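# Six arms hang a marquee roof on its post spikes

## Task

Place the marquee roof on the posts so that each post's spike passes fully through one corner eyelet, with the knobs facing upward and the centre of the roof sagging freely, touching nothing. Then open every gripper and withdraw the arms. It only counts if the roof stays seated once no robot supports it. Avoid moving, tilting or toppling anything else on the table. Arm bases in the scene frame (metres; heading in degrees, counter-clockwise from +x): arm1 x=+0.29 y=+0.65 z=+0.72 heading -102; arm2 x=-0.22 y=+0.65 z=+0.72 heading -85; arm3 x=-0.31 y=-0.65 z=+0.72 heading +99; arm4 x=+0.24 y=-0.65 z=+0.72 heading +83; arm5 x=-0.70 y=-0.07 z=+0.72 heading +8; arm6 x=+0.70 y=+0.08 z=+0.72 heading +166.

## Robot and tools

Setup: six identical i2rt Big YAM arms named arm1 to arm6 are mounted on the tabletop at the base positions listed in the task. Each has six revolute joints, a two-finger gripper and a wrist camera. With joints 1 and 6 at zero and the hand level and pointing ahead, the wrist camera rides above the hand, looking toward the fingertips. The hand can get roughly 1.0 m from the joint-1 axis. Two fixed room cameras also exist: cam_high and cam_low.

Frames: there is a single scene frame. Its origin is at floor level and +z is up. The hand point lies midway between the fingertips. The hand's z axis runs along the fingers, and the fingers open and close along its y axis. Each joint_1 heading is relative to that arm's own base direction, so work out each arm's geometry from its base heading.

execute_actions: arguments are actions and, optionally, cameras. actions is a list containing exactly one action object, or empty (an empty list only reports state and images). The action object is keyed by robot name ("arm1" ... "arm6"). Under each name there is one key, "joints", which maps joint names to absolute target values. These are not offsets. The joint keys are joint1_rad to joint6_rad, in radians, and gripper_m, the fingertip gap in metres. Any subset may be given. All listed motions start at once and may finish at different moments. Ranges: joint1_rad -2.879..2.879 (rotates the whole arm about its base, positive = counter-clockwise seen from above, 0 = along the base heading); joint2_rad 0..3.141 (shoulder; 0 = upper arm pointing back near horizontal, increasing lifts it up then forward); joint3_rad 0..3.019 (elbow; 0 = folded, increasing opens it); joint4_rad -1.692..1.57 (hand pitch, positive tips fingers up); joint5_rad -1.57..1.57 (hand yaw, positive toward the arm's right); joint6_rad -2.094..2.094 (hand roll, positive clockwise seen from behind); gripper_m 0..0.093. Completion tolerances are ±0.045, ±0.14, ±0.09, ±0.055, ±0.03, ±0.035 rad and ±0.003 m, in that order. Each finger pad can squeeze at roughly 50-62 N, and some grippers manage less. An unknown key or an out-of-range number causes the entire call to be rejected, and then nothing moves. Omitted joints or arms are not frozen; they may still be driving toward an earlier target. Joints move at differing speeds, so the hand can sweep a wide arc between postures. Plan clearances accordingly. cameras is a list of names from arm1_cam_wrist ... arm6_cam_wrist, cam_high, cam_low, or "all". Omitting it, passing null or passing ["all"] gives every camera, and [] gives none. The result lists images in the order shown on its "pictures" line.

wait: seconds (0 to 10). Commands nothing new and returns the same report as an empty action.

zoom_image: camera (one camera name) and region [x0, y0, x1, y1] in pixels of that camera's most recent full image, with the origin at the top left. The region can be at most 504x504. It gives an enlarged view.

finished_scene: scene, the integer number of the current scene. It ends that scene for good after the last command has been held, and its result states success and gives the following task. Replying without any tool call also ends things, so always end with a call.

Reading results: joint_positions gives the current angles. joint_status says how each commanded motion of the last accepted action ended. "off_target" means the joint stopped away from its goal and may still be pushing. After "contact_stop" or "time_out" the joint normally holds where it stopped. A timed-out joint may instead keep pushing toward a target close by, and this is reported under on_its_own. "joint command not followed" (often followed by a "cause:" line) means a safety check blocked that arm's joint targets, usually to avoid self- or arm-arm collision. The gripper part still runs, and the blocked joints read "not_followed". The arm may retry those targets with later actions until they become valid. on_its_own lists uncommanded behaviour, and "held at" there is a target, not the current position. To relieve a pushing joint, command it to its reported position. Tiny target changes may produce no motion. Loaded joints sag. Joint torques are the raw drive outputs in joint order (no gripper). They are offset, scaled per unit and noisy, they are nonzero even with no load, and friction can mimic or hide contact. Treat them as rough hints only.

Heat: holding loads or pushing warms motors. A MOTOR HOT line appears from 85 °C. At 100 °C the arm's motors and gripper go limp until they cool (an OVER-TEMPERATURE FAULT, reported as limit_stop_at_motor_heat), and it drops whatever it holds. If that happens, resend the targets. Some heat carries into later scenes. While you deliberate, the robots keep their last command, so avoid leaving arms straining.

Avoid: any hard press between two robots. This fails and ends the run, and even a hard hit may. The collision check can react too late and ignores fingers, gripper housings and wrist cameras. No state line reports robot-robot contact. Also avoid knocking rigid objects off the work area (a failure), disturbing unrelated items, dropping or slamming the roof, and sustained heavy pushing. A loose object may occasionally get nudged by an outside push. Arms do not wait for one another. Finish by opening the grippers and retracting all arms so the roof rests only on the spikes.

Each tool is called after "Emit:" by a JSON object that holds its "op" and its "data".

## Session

Emit:
{"op": "execute_actions", "data": {"actions": []}}

Scene clock: 0.00 s.
Joint torques (N m, as the arm reports them, + toward a larger angle): no reading
Motor temperatures (°C, as the motors report them): arm1=[27 26 37 28 27 27] | arm2=[25 27 40 29 26 27] | arm3=[28 28 33 28 28 26] | arm4=[27 29 34 27 26 26] | arm5=[28 30 32 28 27 26] | arm6=[25 29 34 25 24 28]
arm1.joint_positions: joint1_rad=+0.249 joint2_rad=+0.429 joint3_rad=+0.567 joint4_rad=-1.266 joint5_rad=+0.197 joint6_rad=-0.409 gripper_m=+0.095
arm1.joint_status: not commanded
arm1.hand: x=+0.2647 y=+0.4609 z=+0.9221 quat_wxyz=(-0.044, -0.533, -0.811, +0.236) (m; scene frame)
arm2.joint_positions: joint1_rad=-0.343 joint2_rad=+0.515 joint3_rad=+0.409 joint4_rad=-0.990 joint5_rad=-0.262 joint6_rad=+0.310 gripper_m=+0.094
arm2.joint_status: not commanded
arm2.hand: x=-0.2375 y=+0.4302 z=+0.9255 quat_wxyz=(-0.258, -0.835, -0.482, +0.063) (m; scene frame)
arm3.joint_positions: joint1_rad=+0.101 joint2_rad=+0.343 joint3_rad=+0.638 joint4_rad=-1.406 joint5_rad=+0.303 joint6_rad=+0.498 gripper_m=+0.094
arm3.joint_status: not commanded
arm3.hand: x=-0.2963 y=-0.4826 z=+0.9495 quat_wxyz=(-0.226, +0.558, -0.786, -0.145) (m; scene frame)
arm4.joint_positions: joint1_rad=-0.211 joint2_rad=+0.459 joint3_rad=+0.495 joint4_rad=-1.093 joint5_rad=-0.156 joint6_rad=-0.547 gripper_m=+0.095
arm4.joint_status: not commanded
arm4.hand: x=+0.2969 y=-0.4399 z=+0.9773 quat_wxyz=(-0.211, +0.748, -0.611, -0.151) (m; scene frame)
arm5.joint_positions: joint1_rad=+0.411 joint2_rad=+0.402 joint3_rad=+0.610 joint4_rad=-1.296 joint5_rad=+0.117 joint6_rad=+0.236 gripper_m=+0.094
arm5.joint_status: not commanded
arm5.hand: x=-0.5254 y=-0.0014 z=+0.9762 quat_wxyz=(-0.243, +0.112, -0.963, -0.041) (m; scene frame)
arm6.joint_positions: joint1_rad=-0.317 joint2_rad=+0.491 joint3_rad=+0.439 joint4_rad=-1.047 joint5_rad=-0.297 joint6_rad=-0.216 gripper_m=+0.094
arm6.joint_status: not commanded
arm6.hand: x=+0.4974 y=+0.1511 z=+0.8604 quat_wxyz=(+0.046, +0.952, -0.135, -0.272) (m; scene frame)
pictures: arm1_cam_wrist, arm2_cam_wrist, arm3_cam_wrist, arm4_cam_wrist, arm5_cam_wrist, arm6_cam_wrist, cam_high, cam_low
Images, in order (width x height): arm1_cam_wrist 504x504, arm2_cam_wrist 504x504, arm3_cam_wrist 504x504, arm4_cam_wrist 504x504, arm5_cam_wrist 504x504, arm6_cam_wrist 504x504, cam_high 896x504, cam_low 896x504.

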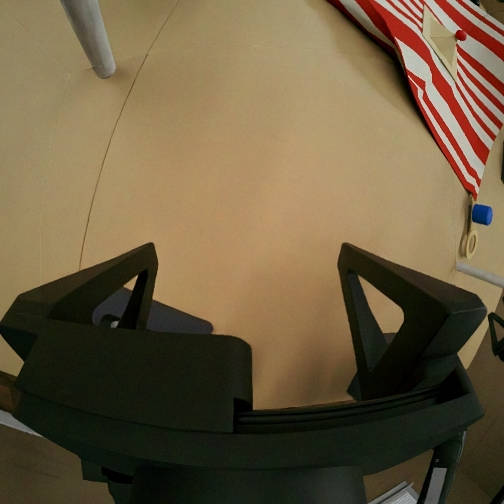

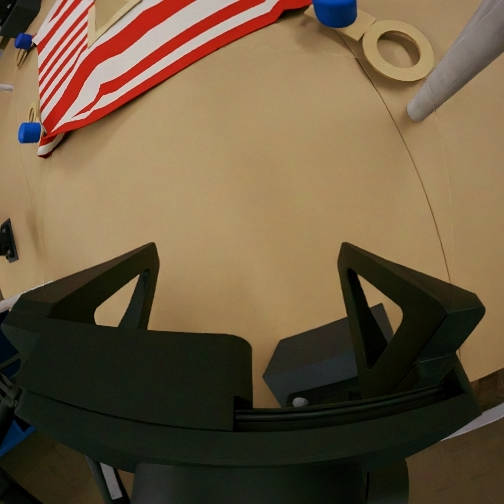

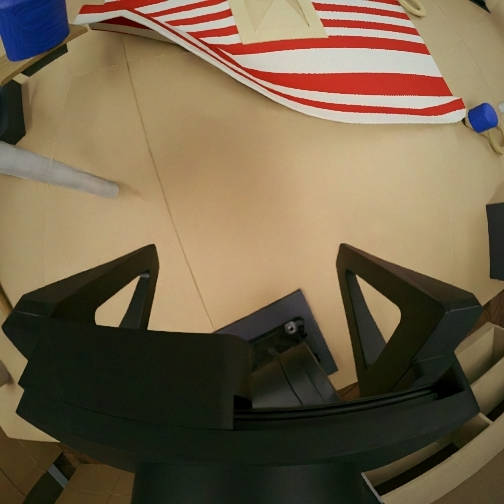

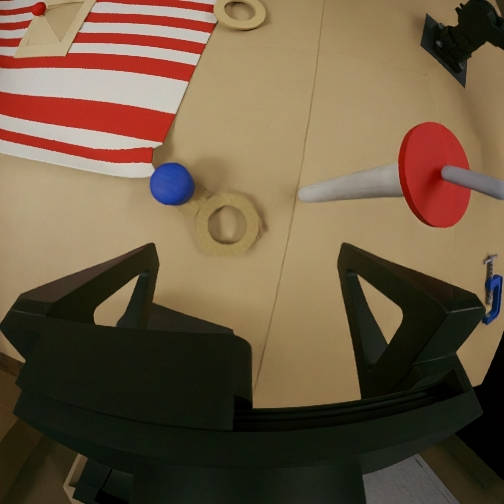

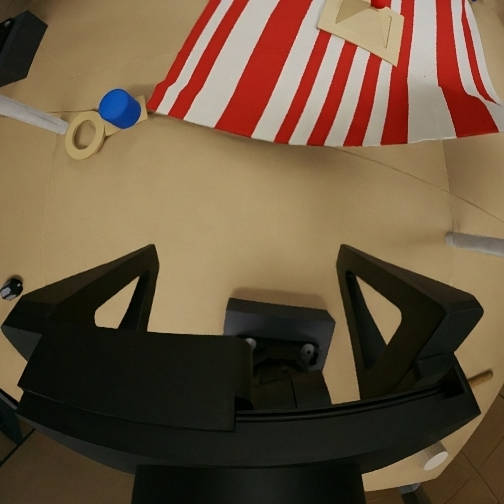

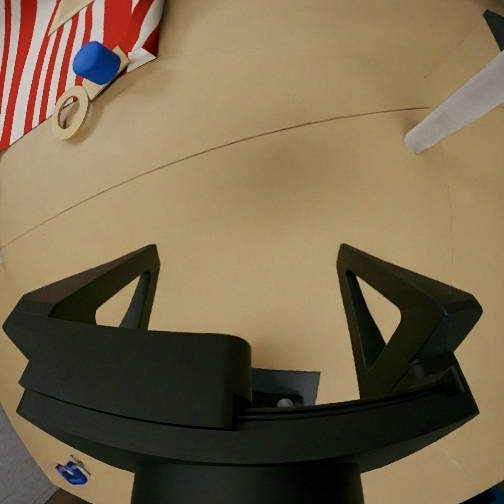

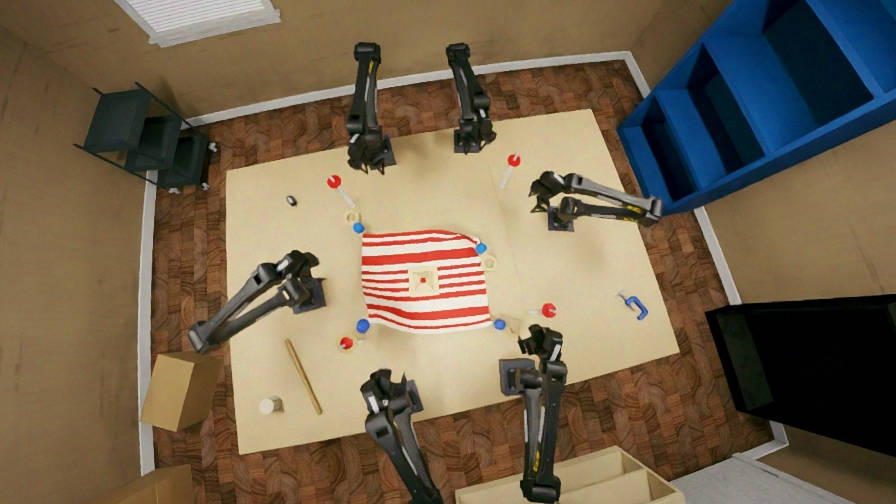

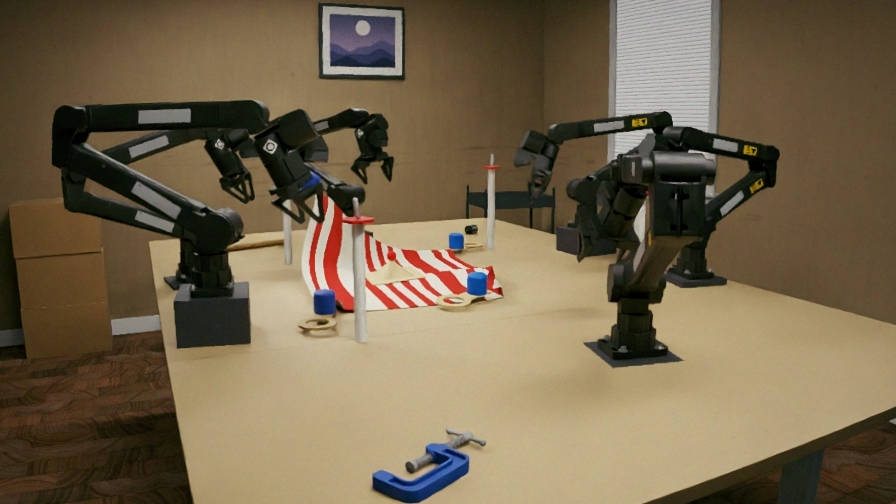

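Emit:
{"op": "zoom_image", "data": {"camera": "cam_high", "region": [290, 130, 590, 390]}}

Emit:
{"op": "zoom_image", "data": {"camera": "cam_low", "region": [240, 130, 540, 350]}}

Region (290, 130, 590, 390) of cam_high's 896x504 image, scaled by 1.680, with more detail than that image has; it fills the top 437 rows of this view, and the rest is white.

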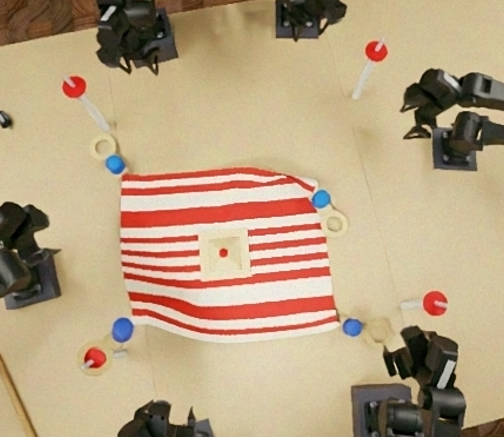

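Region (240, 130, 540, 350) of cam_low's 896x504 image, scaled by 1.680, with more detail than that image has; it fills the top 370 rows of this view, and the rest is white.

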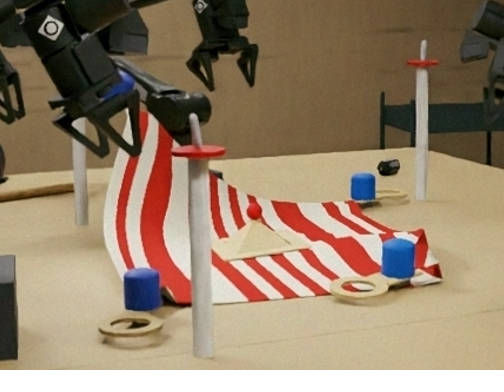

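Emit:
{"op": "execute_actions", "data": {"actions": [{"arm1":{"joints":{"joint1_rad":0.11,"joint2_rad":2.07,"joint3_rad":1.9,"joint4_rad":-1.36,"joint5_rad":0.0,"joint6_rad":-0.44,"gripper_m":0.093}},"arm5":{"joints":{"joint1_rad":0.685,"joint2_rad":1.58,"joint3_rad":1.07,"joint4_rad":-1.015,"joint5_rad":0.0,"joint6_rad":-1.7,"gripper_m":0.093}},"arm4":{"joints":{"joint1_rad":0.245,"joint2_rad":1.11,"joint3_rad":0.69,"joint4_rad":-1.105,"joint5_rad":0.0,"joint6_rad":2.03,"gripper_m":0.093}},"arm3":{"joints":{"joint1_rad":0.29,"joint2_rad":0.3,"joint3_rad":0.74,"joint4_rad":-0.95,"joint5_rad":0.0,"joint6_rad":0.0,"gripper_m":0.0}},"arm2":{"joints":{"joint1_rad":-0.93,"joint2_rad":0.3,"joint3_rad":0.53,"joint4_rad":-1.0,"joint5_rad":0.0,"joint6_rad":0.0,"gripper_m":0.0}},"arm6":{"joints":{"joint1_rad":-0.48,"joint2_rad":0.3,"joint3_rad":0.74,"joint4_rad":-1.0,"joint5_rad":0.0,"joint6_rad":0.0,"gripper_m":0.0}}}]}}

Scene clock: 122.57 s.
Joint torques (N m, as the arm reports them, + toward a larger angle): arm1=[ -1.87 -20.38  14.23   0.41  -0.19  -0.08] | arm2=[-2.42  3.97 14.27  0.96  0.08  0.04] | arm3=[ 1.91  2.03 13.41  2.64 -0.27 -0.01] | arm4=[-1.4  -4.83  8.32  0.29  0.3   0.27] | arm5=[ 1.19 -9.47  8.93  0.92 -0.27 -0.13] | arm6=[-1.2   2.65 12.45  1.86  0.03  0.06]
Motor temperatures (°C, as the motors report them): arm1=[27 26 46 28 27 26] | arm2=[25 26 49 29 26 27] | arm3=[28 28 40 28 28 26] | arm4=[27 29 40 27 26 26] | arm5=[28 30 39 28 27 26] | arm6=[25 28 41 25 25 28]
arm1.joint_positions: joint1_rad=+0.120 joint2_rad=+2.078 joint3_rad=+1.850 joint4_rad=-1.358 joint5_rad=+0.003 joint6_rad=-0.426 gripper_m=+0.093
arm1.joint_status: all done
arm1.hand: x=+0.2353 y=+0.0192 z=+0.8356 quat_wxyz=(+0.006, -0.577, -0.817, -0.005) (m; scene frame)
arm2.joint_positions: joint1_rad=-0.925 joint2_rad=+0.298 joint3_rad=+0.502 joint4_rad=-0.994 joint5_rad=-0.003 joint6_rad=+0.009 gripper_m=+0.000
arm2.joint_status: all done
arm2.hand: x=-0.3945 y=+0.5000 z=+1.0101 quat_wxyz=(-0.137, -0.871, -0.321, +0.347) (m; scene frame)
arm3.joint_positions: joint1_rad=+0.282 joint2_rad=+0.308 joint3_rad=+0.684 joint4_rad=-0.965 joint5_rad=+0.004 joint6_rad=+0.008 gripper_m=+0.000
arm3.joint_status: all done
arm3.hand: x=-0.4060 y=-0.4279 z=+1.0432 quat_wxyz=(-0.257, +0.736, -0.486, -0.394) (m; scene frame)
arm4.joint_positions: joint1_rad=+0.242 joint2_rad=+1.109 joint3_rad=+0.654 joint4_rad=-1.102 joint5_rad=-0.005 joint6_rad=+2.013 gripper_m=+0.093
arm4.joint_status: all done
arm4.hand: x=+0.2222 y=-0.3890 z=+0.9026 quat_wxyz=(+0.006, -0.185, -0.983, +0.000) (m; scene frame)
arm5.joint_positions: joint1_rad=+0.678 joint2_rad=+1.578 joint3_rad=+1.052 joint4_rad=-1.020 joint5_rad=+0.003 joint6_rad=-1.686 gripper_m=+0.093
arm5.joint_status: all done
arm5.hand: x=-0.3902 y=+0.2256 z=+0.8469 quat_wxyz=(-0.017, +0.941, -0.338, +0.003) (m; scene frame)
arm6.joint_positions: joint1_rad=-0.479 joint2_rad=+0.296 joint3_rad=+0.712 joint4_rad=-1.008 joint5_rad=-0.004 joint6_rad=-0.013 gripper_m=+0.000
arm6.joint_status: all done
arm6.hand: x=+0.5284 y=+0.2358 z=+1.0463 quat_wxyz=(-0.167, +0.825, -0.310, -0.441) (m; scene frame)
pictures: arm1_cam_wrist, arm2_cam_wrist, arm3_cam_wrist, arm4_cam_wrist, arm5_cam_wrist, arm6_cam_wrist, cam_high, cam_low
Images, in order (width x height): arm1_cam_wrist 504x504, arm2_cam_wrist 504x504, arm3_cam_wrist 504x504, arm4_cam_wrist 504x504, arm5_cam_wrist 504x504, arm6_cam_wrist 504x504, cam_high 896x504, cam_low 896x504.

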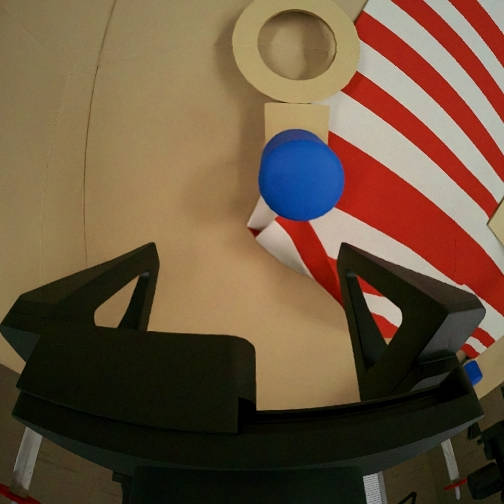

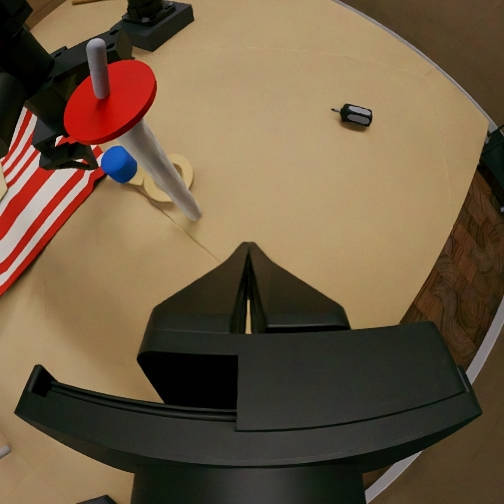

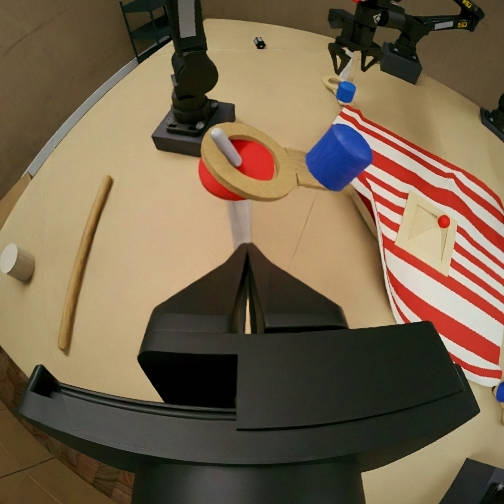

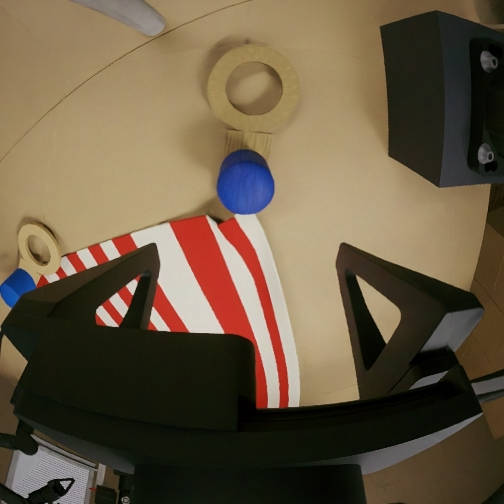

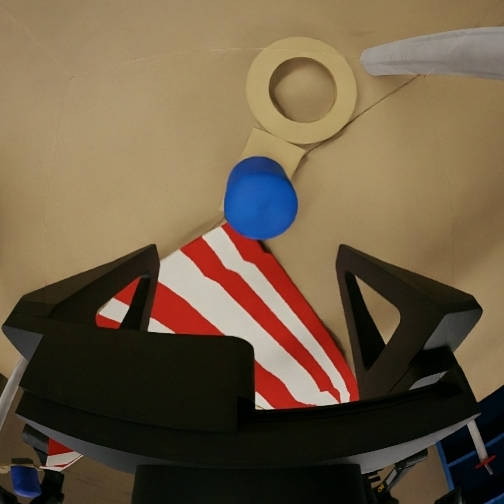

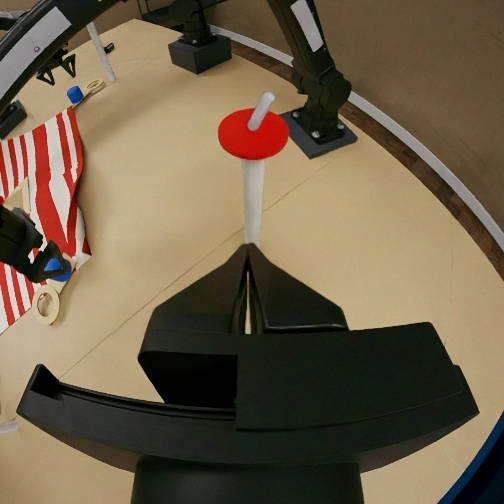

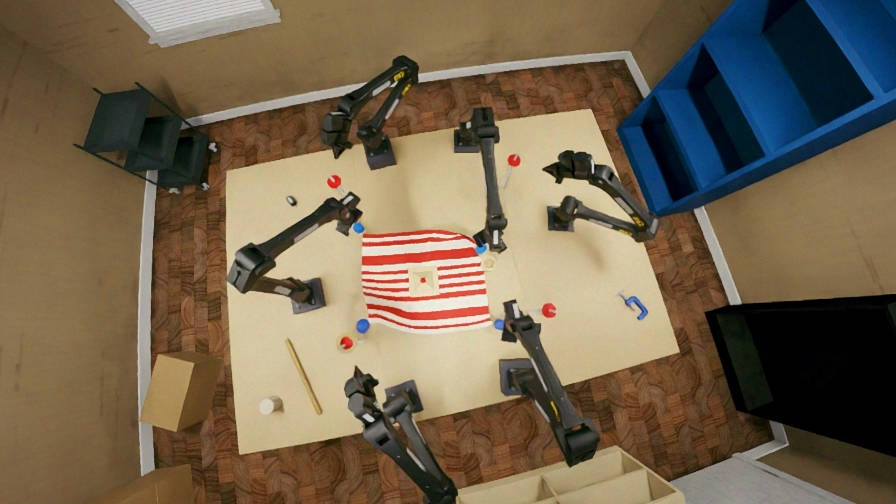

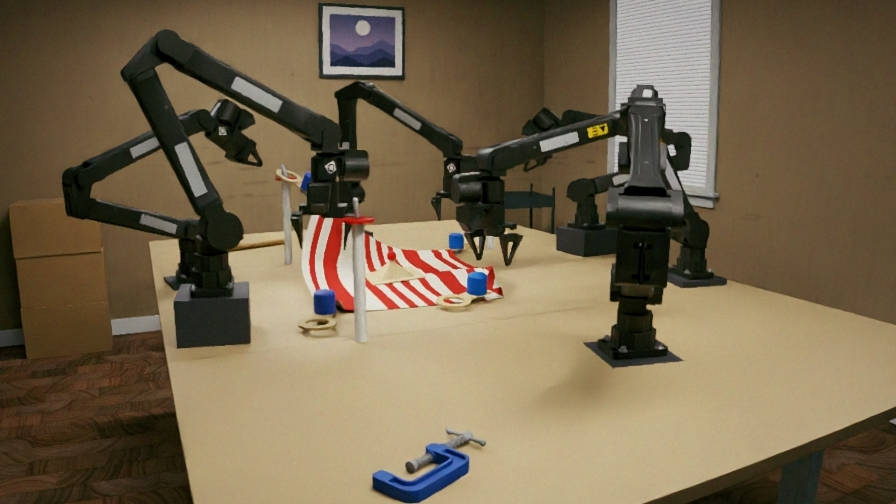

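Emit:
{"op": "execute_actions", "data": {"actions": [{"arm1":{"joints":{"joint1_rad":0.077,"joint2_rad":2.167,"joint3_rad":1.985,"joint4_rad":-1.325,"joint6_rad":-0.465}},"arm5":{"joints":{"joint2_rad":1.683,"joint3_rad":1.07,"joint4_rad":-0.947}},"arm4":{"joints":{"joint1_rad":0.29,"joint2_rad":1.348,"joint3_rad":0.525,"joint4_rad":-0.725,"joint6_rad":2.09}}}], "cameras": ["arm1_cam_wrist","arm4_cam_wrist","arm5_cam_wrist","cam_low"]}}

Scene clock: 167.07 s.
Joint torques (N m, as the arm reports them, + toward a larger angle): arm1=[ -1.32 -19.38  13.84   0.82  -0.17  -0.09] | arm2=[-2.4   4.11 14.29  0.92  0.09  0.04] | arm3=[ 1.95  2.03 13.41  2.53 -0.26 -0.04] | arm4=[-1.1  -5.63  4.67  0.83 -0.09  0.26] | arm5=[  1.29 -10.94   8.31   1.16  -0.28  -0.12] | arm6=[-1.01  2.61 12.42  1.82  0.02  0.07]
Motor temperatures (°C, as the motors report them): arm1=[27 30 48 28 27 27] | arm2=[25 26 51 29 26 27] | arm3=[28 28 43 28 28 26] | arm4=[27 29 39 26 26 26] | arm5=[28 31 37 28 27 26] | arm6=[25 28 41 25 25 28]
arm1.joint_positions: joint1_rad=+0.082 joint2_rad=+2.148 joint3_rad=+1.941 joint4_rad=-1.332 joint5_rad=+0.002 joint6_rad=-0.450 gripper_m=+0.093
arm1.joint_status: all done
arm1.hand: x=+0.2073 y=-0.0116 z=+0.8261 quat_wxyz=(-0.006, -0.583, -0.813, +0.016) (m; scene frame)
arm2.joint_positions: joint1_rad=-0.925 joint2_rad=+0.298 joint3_rad=+0.502 joint4_rad=-0.994 joint5_rad=-0.003 joint6_rad=+0.009 gripper_m=+0.000
arm2.joint_status: not commanded
arm2.hand: x=-0.3945 y=+0.5000 z=+1.0101 quat_wxyz=(-0.137, -0.871, -0.321, +0.347) (m; scene frame)
arm3.joint_positions: joint1_rad=+0.282 joint2_rad=+0.308 joint3_rad=+0.684 joint4_rad=-0.965 joint5_rad=+0.004 joint6_rad=+0.008 gripper_m=+0.000
arm3.joint_status: not commanded
arm3.hand: x=-0.4060 y=-0.4279 z=+1.0432 quat_wxyz=(-0.257, +0.736, -0.486, -0.394) (m; scene frame)
arm4.joint_positions: joint1_rad=+0.286 joint2_rad=+1.343 joint3_rad=+0.520 joint4_rad=-0.737 joint5_rad=+0.005 joint6_rad=+2.074 gripper_m=+0.093
arm4.joint_status: all done
arm4.hand: x=+0.2112 y=-0.3868 z=+0.8052 quat_wxyz=(+0.002, -0.194, -0.981, +0.000) (m; scene frame)
arm5.joint_positions: joint1_rad=+0.678 joint2_rad=+1.690 joint3_rad=+1.052 joint4_rad=-0.960 joint5_rad=+0.003 joint6_rad=-1.686 gripper_m=+0.093
arm5.joint_status: all done
arm5.hand: x=-0.3865 y=+0.2300 z=+0.8010 quat_wxyz=(+0.006, +0.941, -0.338, -0.009) (m; scene frame)
arm6.joint_positions: joint1_rad=-0.479 joint2_rad=+0.296 joint3_rad=+0.712 joint4_rad=-1.008 joint5_rad=-0.004 joint6_rad=-0.013 gripper_m=+0.000
arm6.joint_status: not commanded
arm6.hand: x=+0.5284 y=+0.2358 z=+1.0463 quat_wxyz=(-0.167, +0.825, -0.310, -0.441) (m; scene frame)
pictures: arm1_cam_wrist, arm4_cam_wrist, arm5_cam_wrist, cam_low
Images, in order (width x height): arm1_cam_wrist 504x504, arm4_cam_wrist 504x504, arm5_cam_wrist 504x504, cam_low 896x504.

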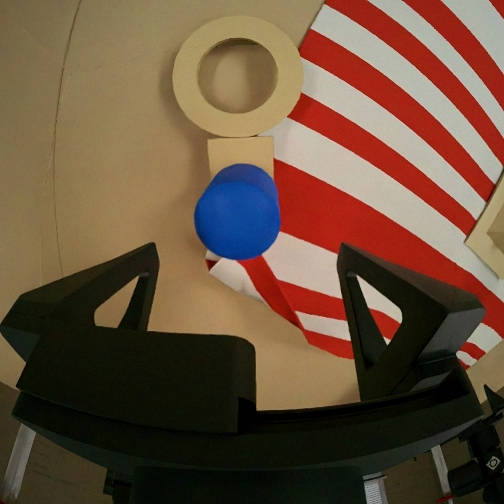

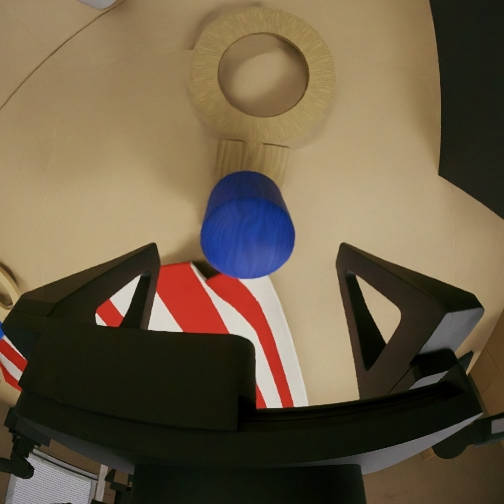

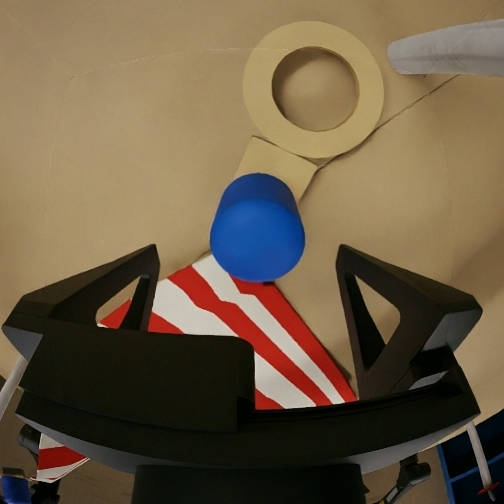

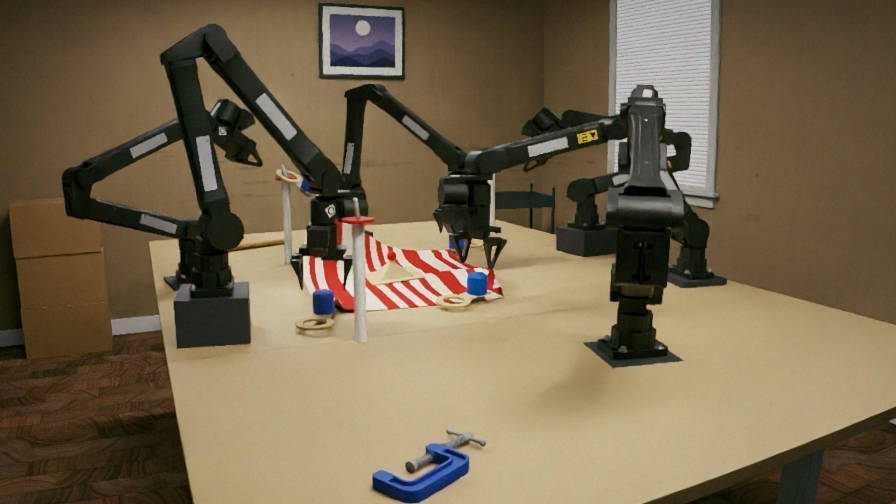

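Emit:
{"op": "execute_actions", "data": {"actions": [{"arm1":{"joints":{"joint2_rad":2.215,"joint3_rad":1.86,"joint4_rad":-1.205}},"arm5":{"joints":{"joint1_rad":0.66,"joint2_rad":1.77,"joint3_rad":1.012,"joint4_rad":-0.803}},"arm4":{"joints":{"joint1_rad":0.308,"joint2_rad":1.53,"joint3_rad":0.486,"joint4_rad":-0.505}}}], "cameras": ["arm1_cam_wrist","arm4_cam_wrist","arm5_cam_wrist","cam_low"]}}

Scene clock: 184.93 s.
Joint torques (N m, as the arm reports them, + toward a larger angle): arm1=[ -1.32 -20.78   9.36   0.88  -0.15  -0.08] | arm2=[-2.53  4.04 14.29  0.93  0.09  0.05] | arm3=[ 2.1   1.99 13.32  2.66 -0.27 -0.06] | arm4=[-0.94 -7.52  2.85  0.8  -0.09  0.25] | arm5=[ -0.55 -11.11   6.27   1.27  -0.27  -0.12] | arm6=[-1.31  2.63 12.39  1.84  0.01  0.07]
Motor temperatures (°C, as the motors report them): arm1=[27 31 47 28 27 27] | arm2=[25 26 51 29 26 27] | arm3=[28 28 44 28 28 26] | arm4=[27 29 37 26 26 26] | arm5=[28 31 37 28 27 26] | arm6=[25 28 41 25 25 28]
arm1.joint_positions: joint1_rad=+0.082 joint2_rad=+2.209 joint3_rad=+1.855 joint4_rad=-1.216 joint5_rad=+0.002 joint6_rad=-0.450 gripper_m=+0.093
arm1.joint_status: all done
arm1.hand: x=+0.2079 y=-0.0055 z=+0.7556 quat_wxyz=(+0.002, -0.583, -0.813, +0.002) (m; scene frame)
arm2.joint_positions: joint1_rad=-0.925 joint2_rad=+0.298 joint3_rad=+0.502 joint4_rad=-0.994 joint5_rad=-0.003 joint6_rad=+0.009 gripper_m=+0.000
arm2.joint_status: not commanded
arm2.hand: x=-0.3945 y=+0.5000 z=+1.0101 quat_wxyz=(-0.137, -0.871, -0.321, +0.347) (m; scene frame)
arm3.joint_positions: joint1_rad=+0.282 joint2_rad=+0.308 joint3_rad=+0.684 joint4_rad=-0.965 joint5_rad=+0.004 joint6_rad=+0.008 gripper_m=+0.000
arm3.joint_status: not commanded
arm3.hand: x=-0.4060 y=-0.4279 z=+1.0432 quat_wxyz=(-0.257, +0.736, -0.486, -0.394) (m; scene frame)
arm4.joint_positions: joint1_rad=+0.302 joint2_rad=+1.532 joint3_rad=+0.489 joint4_rad=-0.517 joint5_rad=+0.005 joint6_rad=+2.074 gripper_m=+0.093
arm4.joint_status: all done
arm4.hand: x=+0.2061 y=-0.3831 z=+0.7519 quat_wxyz=(+0.002, -0.186, -0.983, +0.001) (m; scene frame)
arm5.joint_positions: joint1_rad=+0.670 joint2_rad=+1.774 joint3_rad=+1.011 joint4_rad=-0.817 joint5_rad=+0.003 joint6_rad=-1.686 gripper_m=+0.093
arm5.joint_status: all done
arm5.hand: x=-0.3812 y=+0.2313 z=+0.7537 quat_wxyz=(-0.002, +0.940, -0.341, -0.005) (m; scene frame)
arm6.joint_positions: joint1_rad=-0.479 joint2_rad=+0.296 joint3_rad=+0.712 joint4_rad=-1.008 joint5_rad=-0.004 joint6_rad=-0.013 gripper_m=+0.000
arm6.joint_status: not commanded
arm6.hand: x=+0.5284 y=+0.2358 z=+1.0463 quat_wxyz=(-0.167, +0.825, -0.310, -0.441) (m; scene frame)
pictures: arm1_cam_wrist, arm4_cam_wrist, arm5_cam_wrist, cam_low
Images, in order (width x height): arm1_cam_wrist 504x504, arm4_cam_wrist 504x504, arm5_cam_wrist 504x504, cam_low 896x504.

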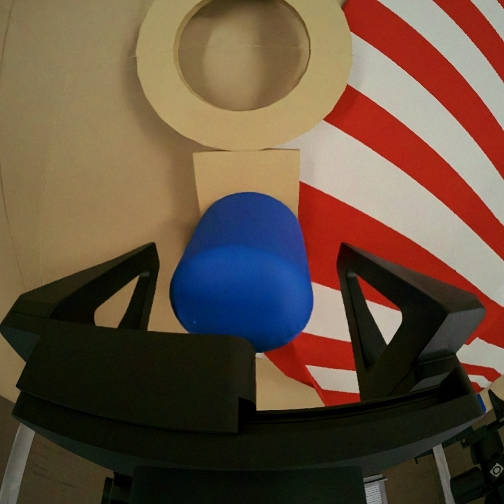

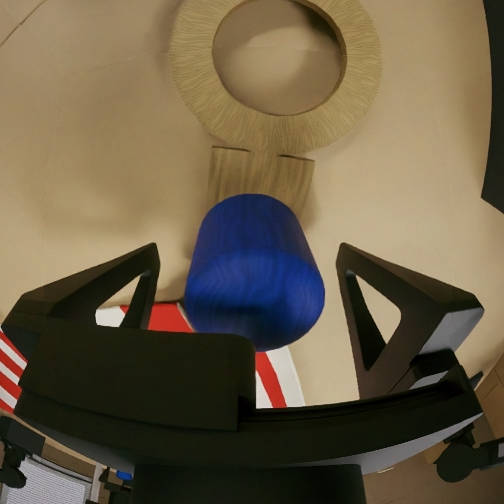

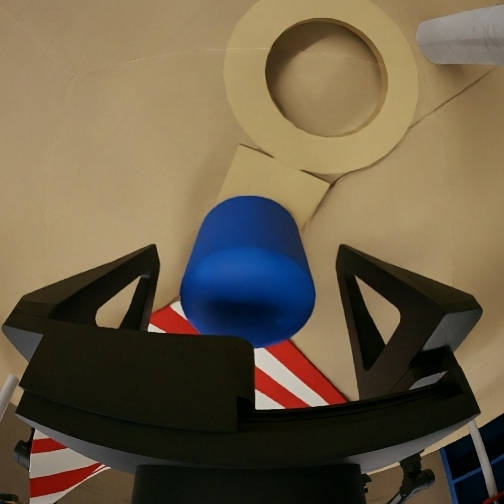

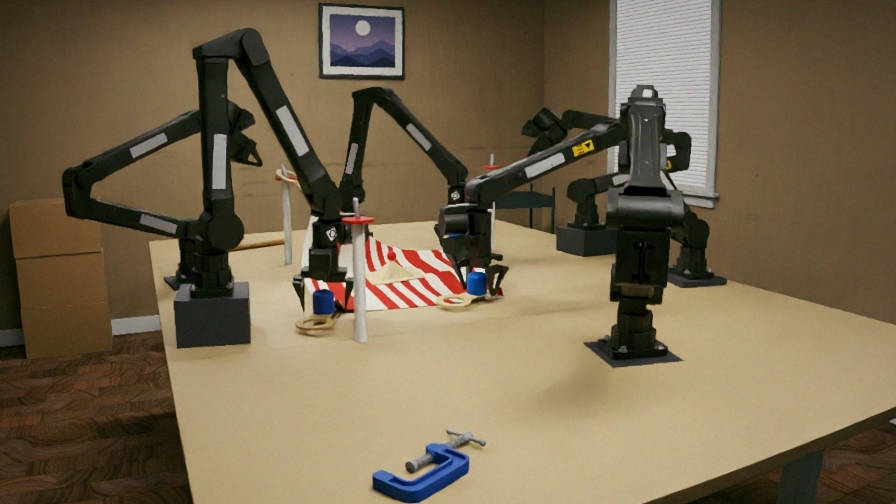

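All three are well centred on their knobs. Closing the grippers.

Emit:
{"op": "execute_actions", "data": {"actions": [{"arm1":{"joints":{"gripper_m":0.03}},"arm5":{"joints":{"gripper_m":0.03}},"arm4":{"joints":{"gripper_m":0.03}}}], "cameras": ["arm1_cam_wrist","arm4_cam_wrist","arm5_cam_wrist","arm2_cam_wrist","arm6_cam_wrist","cam_low"]}}

Scene clock: 190.03 s.
Joint torques (N m, as the arm reports them, + toward a larger angle): arm1=[ -1.31 -20.4    9.58   0.88  -0.14  -0.07] | arm2=[-2.54  4.06 14.31  0.92  0.09  0.05] | arm3=[ 2.05  2.21 13.39  2.59 -0.26 -0.05] | arm4=[-0.81 -7.57  2.89  0.82 -0.04  0.24] | arm5=[ -0.49 -11.31   6.29   1.22  -0.27  -0.12] | arm6=[-1.19  2.66 12.38  1.92  0.03  0.04]
Motor temperatures (°C, as the motors report them): arm1=[27 31 46 28 27 27] | arm2=[25 26 52 29 26 27] | arm3=[28 28 44 28 28 26] | arm4=[27 29 36 26 26 26] | arm5=[28 31 37 28 27 26] | arm6=[25 28 41 25 25 28]
arm1.joint_positions: joint1_rad=+0.082 joint2_rad=+2.209 joint3_rad=+1.855 joint4_rad=-1.216 joint5_rad=+0.002 joint6_rad=-0.451 gripper_m=+0.049
arm1.joint_status: gripper_m off_target (ended at +0.049, target +0.030)
arm1.hand: x=+0.2079 y=-0.0055 z=+0.7556 quat_wxyz=(+0.002, -0.582, -0.813, +0.002) (m; scene frame)
arm2.joint_positions: joint1_rad=-0.925 joint2_rad=+0.298 joint3_rad=+0.502 joint4_rad=-0.994 joint5_rad=-0.003 joint6_rad=+0.009 gripper_m=+0.000
arm2.joint_status: not commanded
arm2.hand: x=-0.3945 y=+0.5000 z=+1.0101 quat_wxyz=(-0.137, -0.871, -0.321, +0.347) (m; scene frame)
arm3.joint_positions: joint1_rad=+0.282 joint2_rad=+0.308 joint3_rad=+0.684 joint4_rad=-0.965 joint5_rad=+0.004 joint6_rad=+0.008 gripper_m=+0.000
arm3.joint_status: not commanded
arm3.hand: x=-0.4060 y=-0.4279 z=+1.0432 quat_wxyz=(-0.257, +0.736, -0.486, -0.394) (m; scene frame)
arm4.joint_positions: joint1_rad=+0.302 joint2_rad=+1.532 joint3_rad=+0.489 joint4_rad=-0.516 joint5_rad=+0.003 joint6_rad=+2.074 gripper_m=+0.048
arm4.joint_status: gripper_m off_target (ended at +0.048, target +0.030)
arm4.hand: x=+0.2059 y=-0.3830 z=+0.7519 quat_wxyz=(+0.002, -0.186, -0.982, +0.001) (m; scene frame)
arm5.joint_positions: joint1_rad=+0.670 joint2_rad=+1.774 joint3_rad=+1.011 joint4_rad=-0.817 joint5_rad=+0.003 joint6_rad=-1.687 gripper_m=+0.048
arm5.joint_status: gripper_m off_target (ended at +0.048, target +0.030)
arm5.hand: x=-0.3811 y=+0.2313 z=+0.7537 quat_wxyz=(-0.002, +0.940, -0.341, -0.004) (m; scene frame)
arm6.joint_positions: joint1_rad=-0.479 joint2_rad=+0.296 joint3_rad=+0.712 joint4_rad=-1.008 joint5_rad=-0.004 joint6_rad=-0.013 gripper_m=+0.000
arm6.joint_status: not commanded
arm6.hand: x=+0.5284 y=+0.2358 z=+1.0463 quat_wxyz=(-0.167, +0.825, -0.310, -0.441) (m; scene frame)
pictures: arm1_cam_wrist, arm2_cam_wrist, arm4_cam_wrist, arm5_cam_wrist, arm6_cam_wrist, cam_low
Images, in order (width x height): arm1_cam_wrist 504x504, arm2_cam_wrist 504x504, arm4_cam_wrist 504x504, arm5_cam_wrist 504x504, arm6_cam_wrist 504x504, cam_low 896x504.

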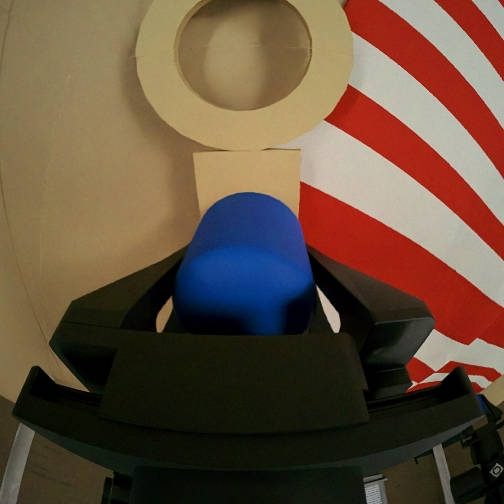

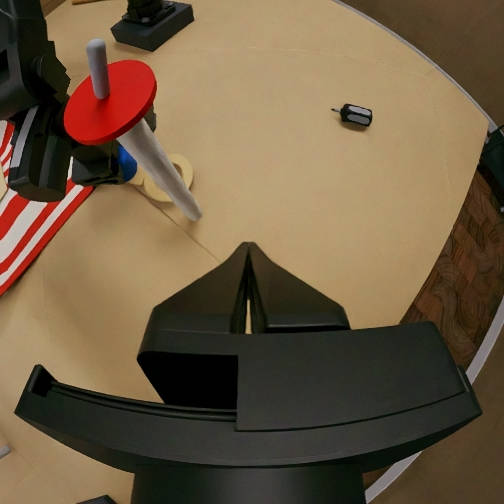

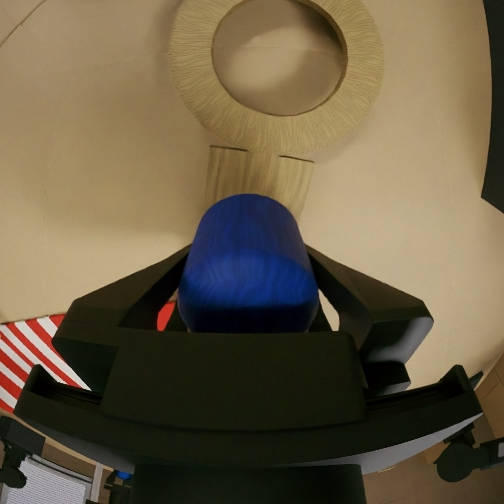

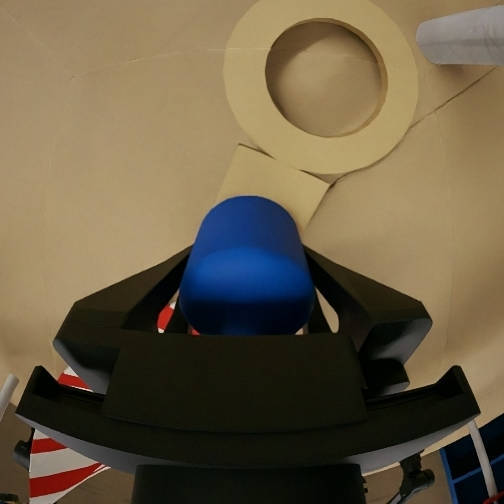

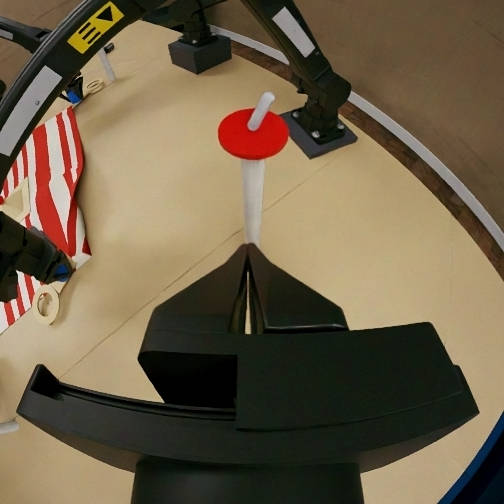

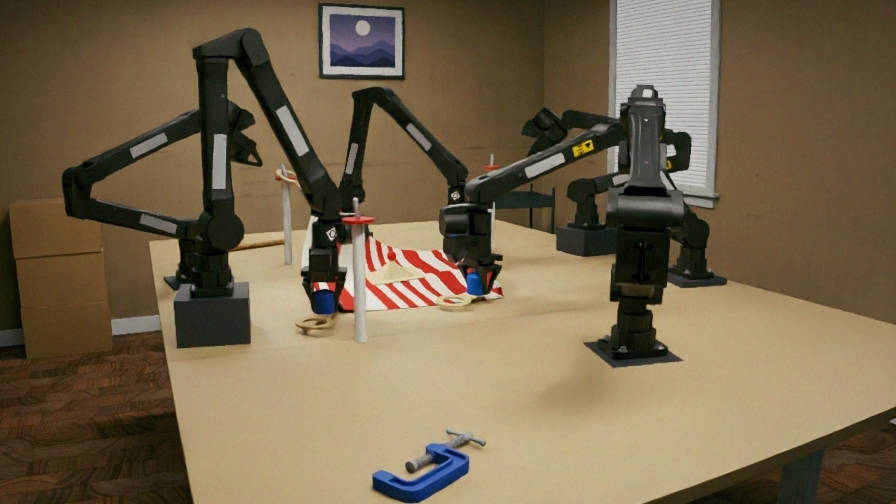

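Emit:
{"op": "execute_actions", "data": {"actions": [{"arm1":{"joints":{"joint1_rad":0.05,"joint2_rad":1.328,"joint3_rad":1.545,"joint4_rad":-1.69,"joint6_rad":-2.045}},"arm5":{"joints":{"joint1_rad":0.465,"joint2_rad":1.71,"joint3_rad":1.93,"joint4_rad":-1.69,"joint6_rad":-2.085}},"arm4":{"joints":{"joint2_rad":1.27,"joint3_rad":1.3,"joint4_rad":-1.553}}}]}}

Scene clock: 280.93 s.
Joint torques (N m, as the arm reports them, + toward a larger angle): arm1=[-1.49 -9.08 10.44 -0.03 -0.15  0.01] | arm2=[-2.46  3.99 14.32  0.92  0.08  0.03] | arm3=[ 2.15  2.11 13.36  2.64 -0.26 -0.05] | arm4=[ -0.99 -10.25  10.27  -0.21  -0.05   0.14] | arm5=[  1.68 -13.52  13.09   0.16  -0.2   -0.13] | arm6=[-0.98  2.73 12.45  1.87  0.03  0.07]
Motor temperatures (°C, as the motors report them): arm1=[27 33 42 28 26 27] | arm2=[25 26 53 29 26 27] | arm3=[28 28 47 28 28 26] | arm4=[27 29 35 26 26 26] | arm5=[28 32 36 28 27 26] | arm6=[25 27 42 25 24 28]
arm1.joint_positions: joint1_rad=+0.057 joint2_rad=+1.329 joint3_rad=+1.536 joint4_rad=-1.672 joint5_rad=+0.001 joint6_rad=-2.037 gripper_m=+0.048
arm1.joint_status: all done
arm1.hand: x=+0.2317 y=+0.2580 z=+1.0876 quat_wxyz=(+0.018, +0.158, -0.986, +0.050) (m; scene frame)
arm2.joint_positions: joint1_rad=-0.925 joint2_rad=+0.298 joint3_rad=+0.502 joint4_rad=-0.994 joint5_rad=-0.003 joint6_rad=+0.009 gripper_m=+0.000
arm2.joint_status: not commanded
arm2.hand: x=-0.3945 y=+0.5000 z=+1.0101 quat_wxyz=(-0.137, -0.871, -0.321, +0.347) (m; scene frame)
arm3.joint_positions: joint1_rad=+0.282 joint2_rad=+0.308 joint3_rad=+0.684 joint4_rad=-0.965 joint5_rad=+0.004 joint6_rad=+0.008 gripper_m=+0.000
arm3.joint_status: not commanded
arm3.hand: x=-0.4060 y=-0.4279 z=+1.0432 quat_wxyz=(-0.257, +0.736, -0.486, -0.394) (m; scene frame)
arm4.joint_positions: joint1_rad=+0.302 joint2_rad=+1.283 joint3_rad=+1.248 joint4_rad=-1.534 joint5_rad=+0.003 joint6_rad=+2.088 gripper_m=+0.048
arm4.joint_status: all done
arm4.hand: x=+0.1963 y=-0.2885 z=+1.0690 quat_wxyz=(+0.001, -0.193, -0.981, +0.005) (m; scene frame)
arm5.joint_positions: joint1_rad=+0.455 joint2_rad=+1.719 joint3_rad=+1.875 joint4_rad=-1.677 joint5_rad=+0.001 joint6_rad=-2.071 gripper_m=+0.048
arm5.joint_status: all done
arm5.hand: x=-0.2414 y=+0.2008 z=+1.0842 quat_wxyz=(-0.025, +0.965, -0.261, +0.015) (m; scene frame)
arm6.joint_positions: joint1_rad=-0.479 joint2_rad=+0.296 joint3_rad=+0.712 joint4_rad=-1.008 joint5_rad=-0.004 joint6_rad=-0.013 gripper_m=+0.000
arm6.joint_status: not commanded
arm6.hand: x=+0.5284 y=+0.2358 z=+1.0463 quat_wxyz=(-0.167, +0.825, -0.310, -0.441) (m; scene frame)
pictures: arm1_cam_wrist, arm2_cam_wrist, arm3_cam_wrist, arm4_cam_wrist, arm5_cam_wrist, arm6_cam_wrist, cam_high, cam_low
Images, in order (width x height): arm1_cam_wrist 504x504, arm2_cam_wrist 504x504, arm3_cam_wrist 504x504, arm4_cam_wrist 504x504, arm5_cam_wrist 504x504, arm6_cam_wrist 504x504, cam_high 896x504, cam_low 896x504.

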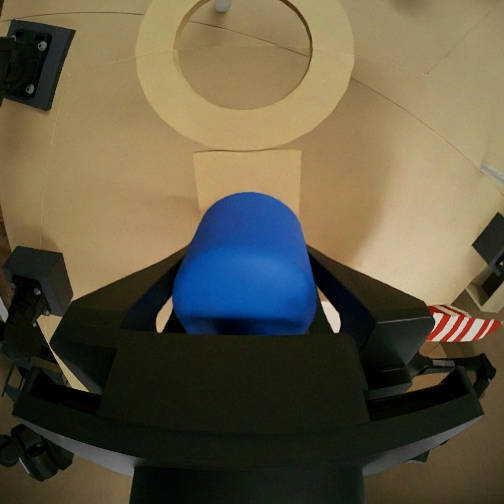

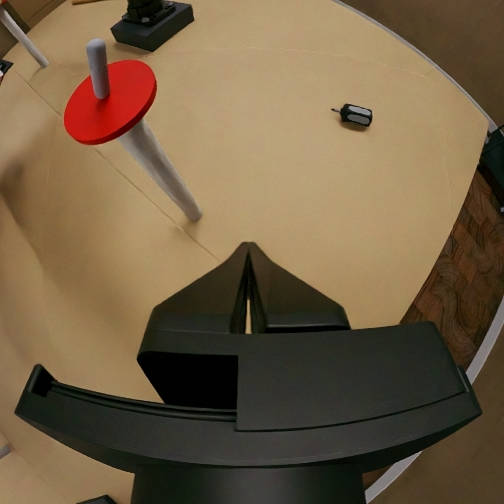

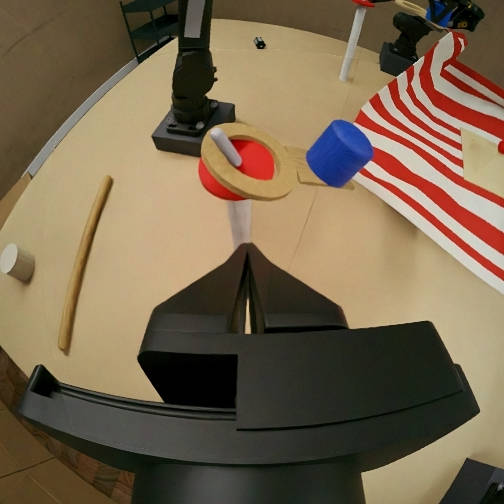

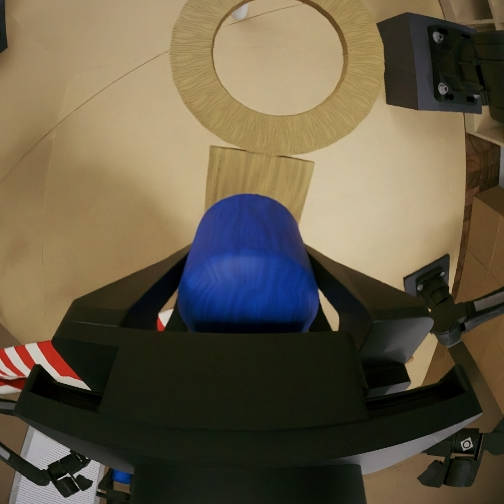

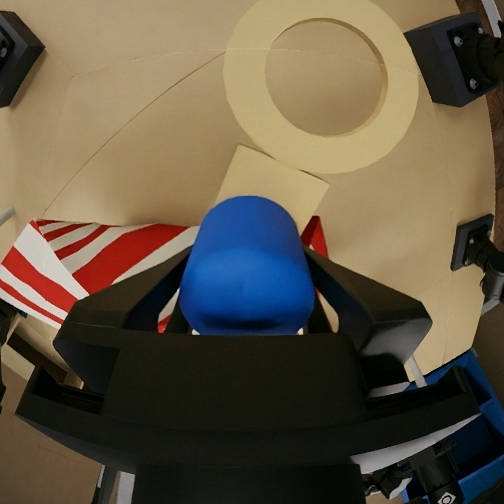

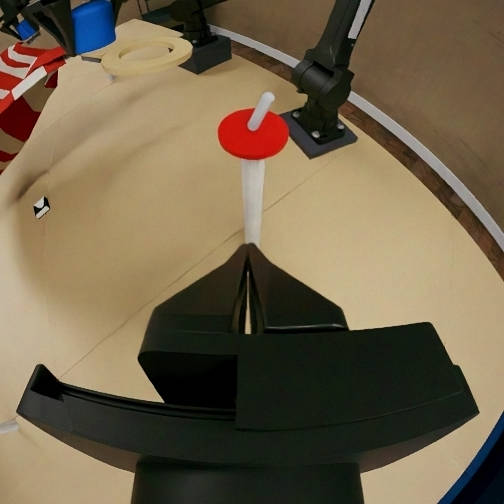

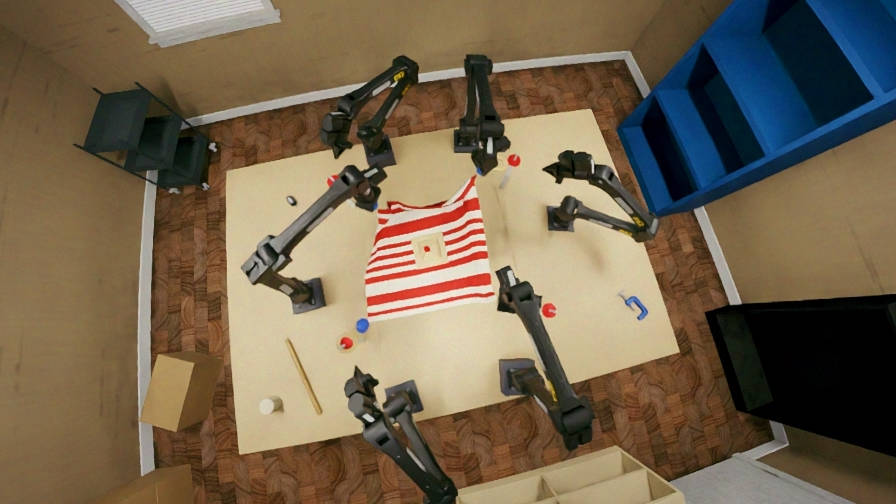

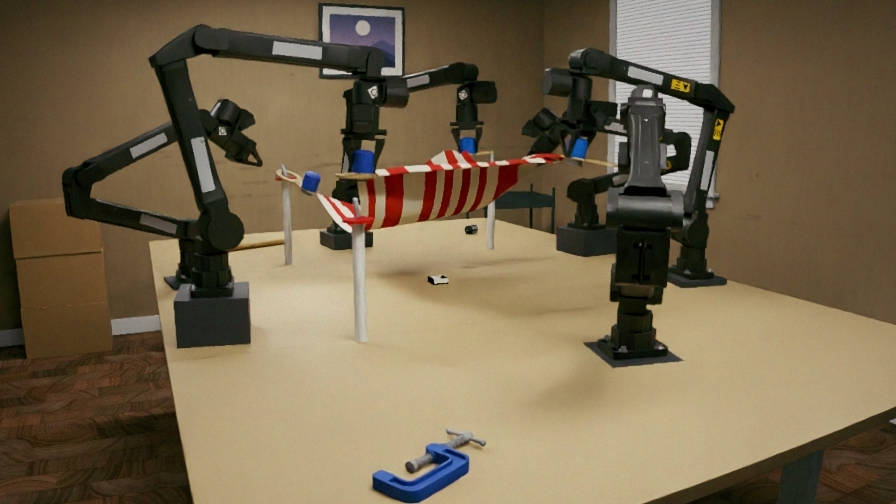

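Emit:
{"op": "zoom_image", "data": {"camera": "cam_low", "region": [420, 110, 640, 210]}}

Region (420, 110, 640, 210) of cam_low's 896x504 image, scaled by 2.291, with more detail than that image has; it fills the top 229 rows of this view, and the rest is white.

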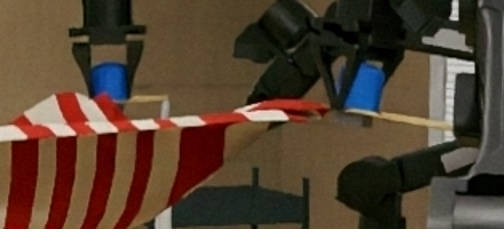

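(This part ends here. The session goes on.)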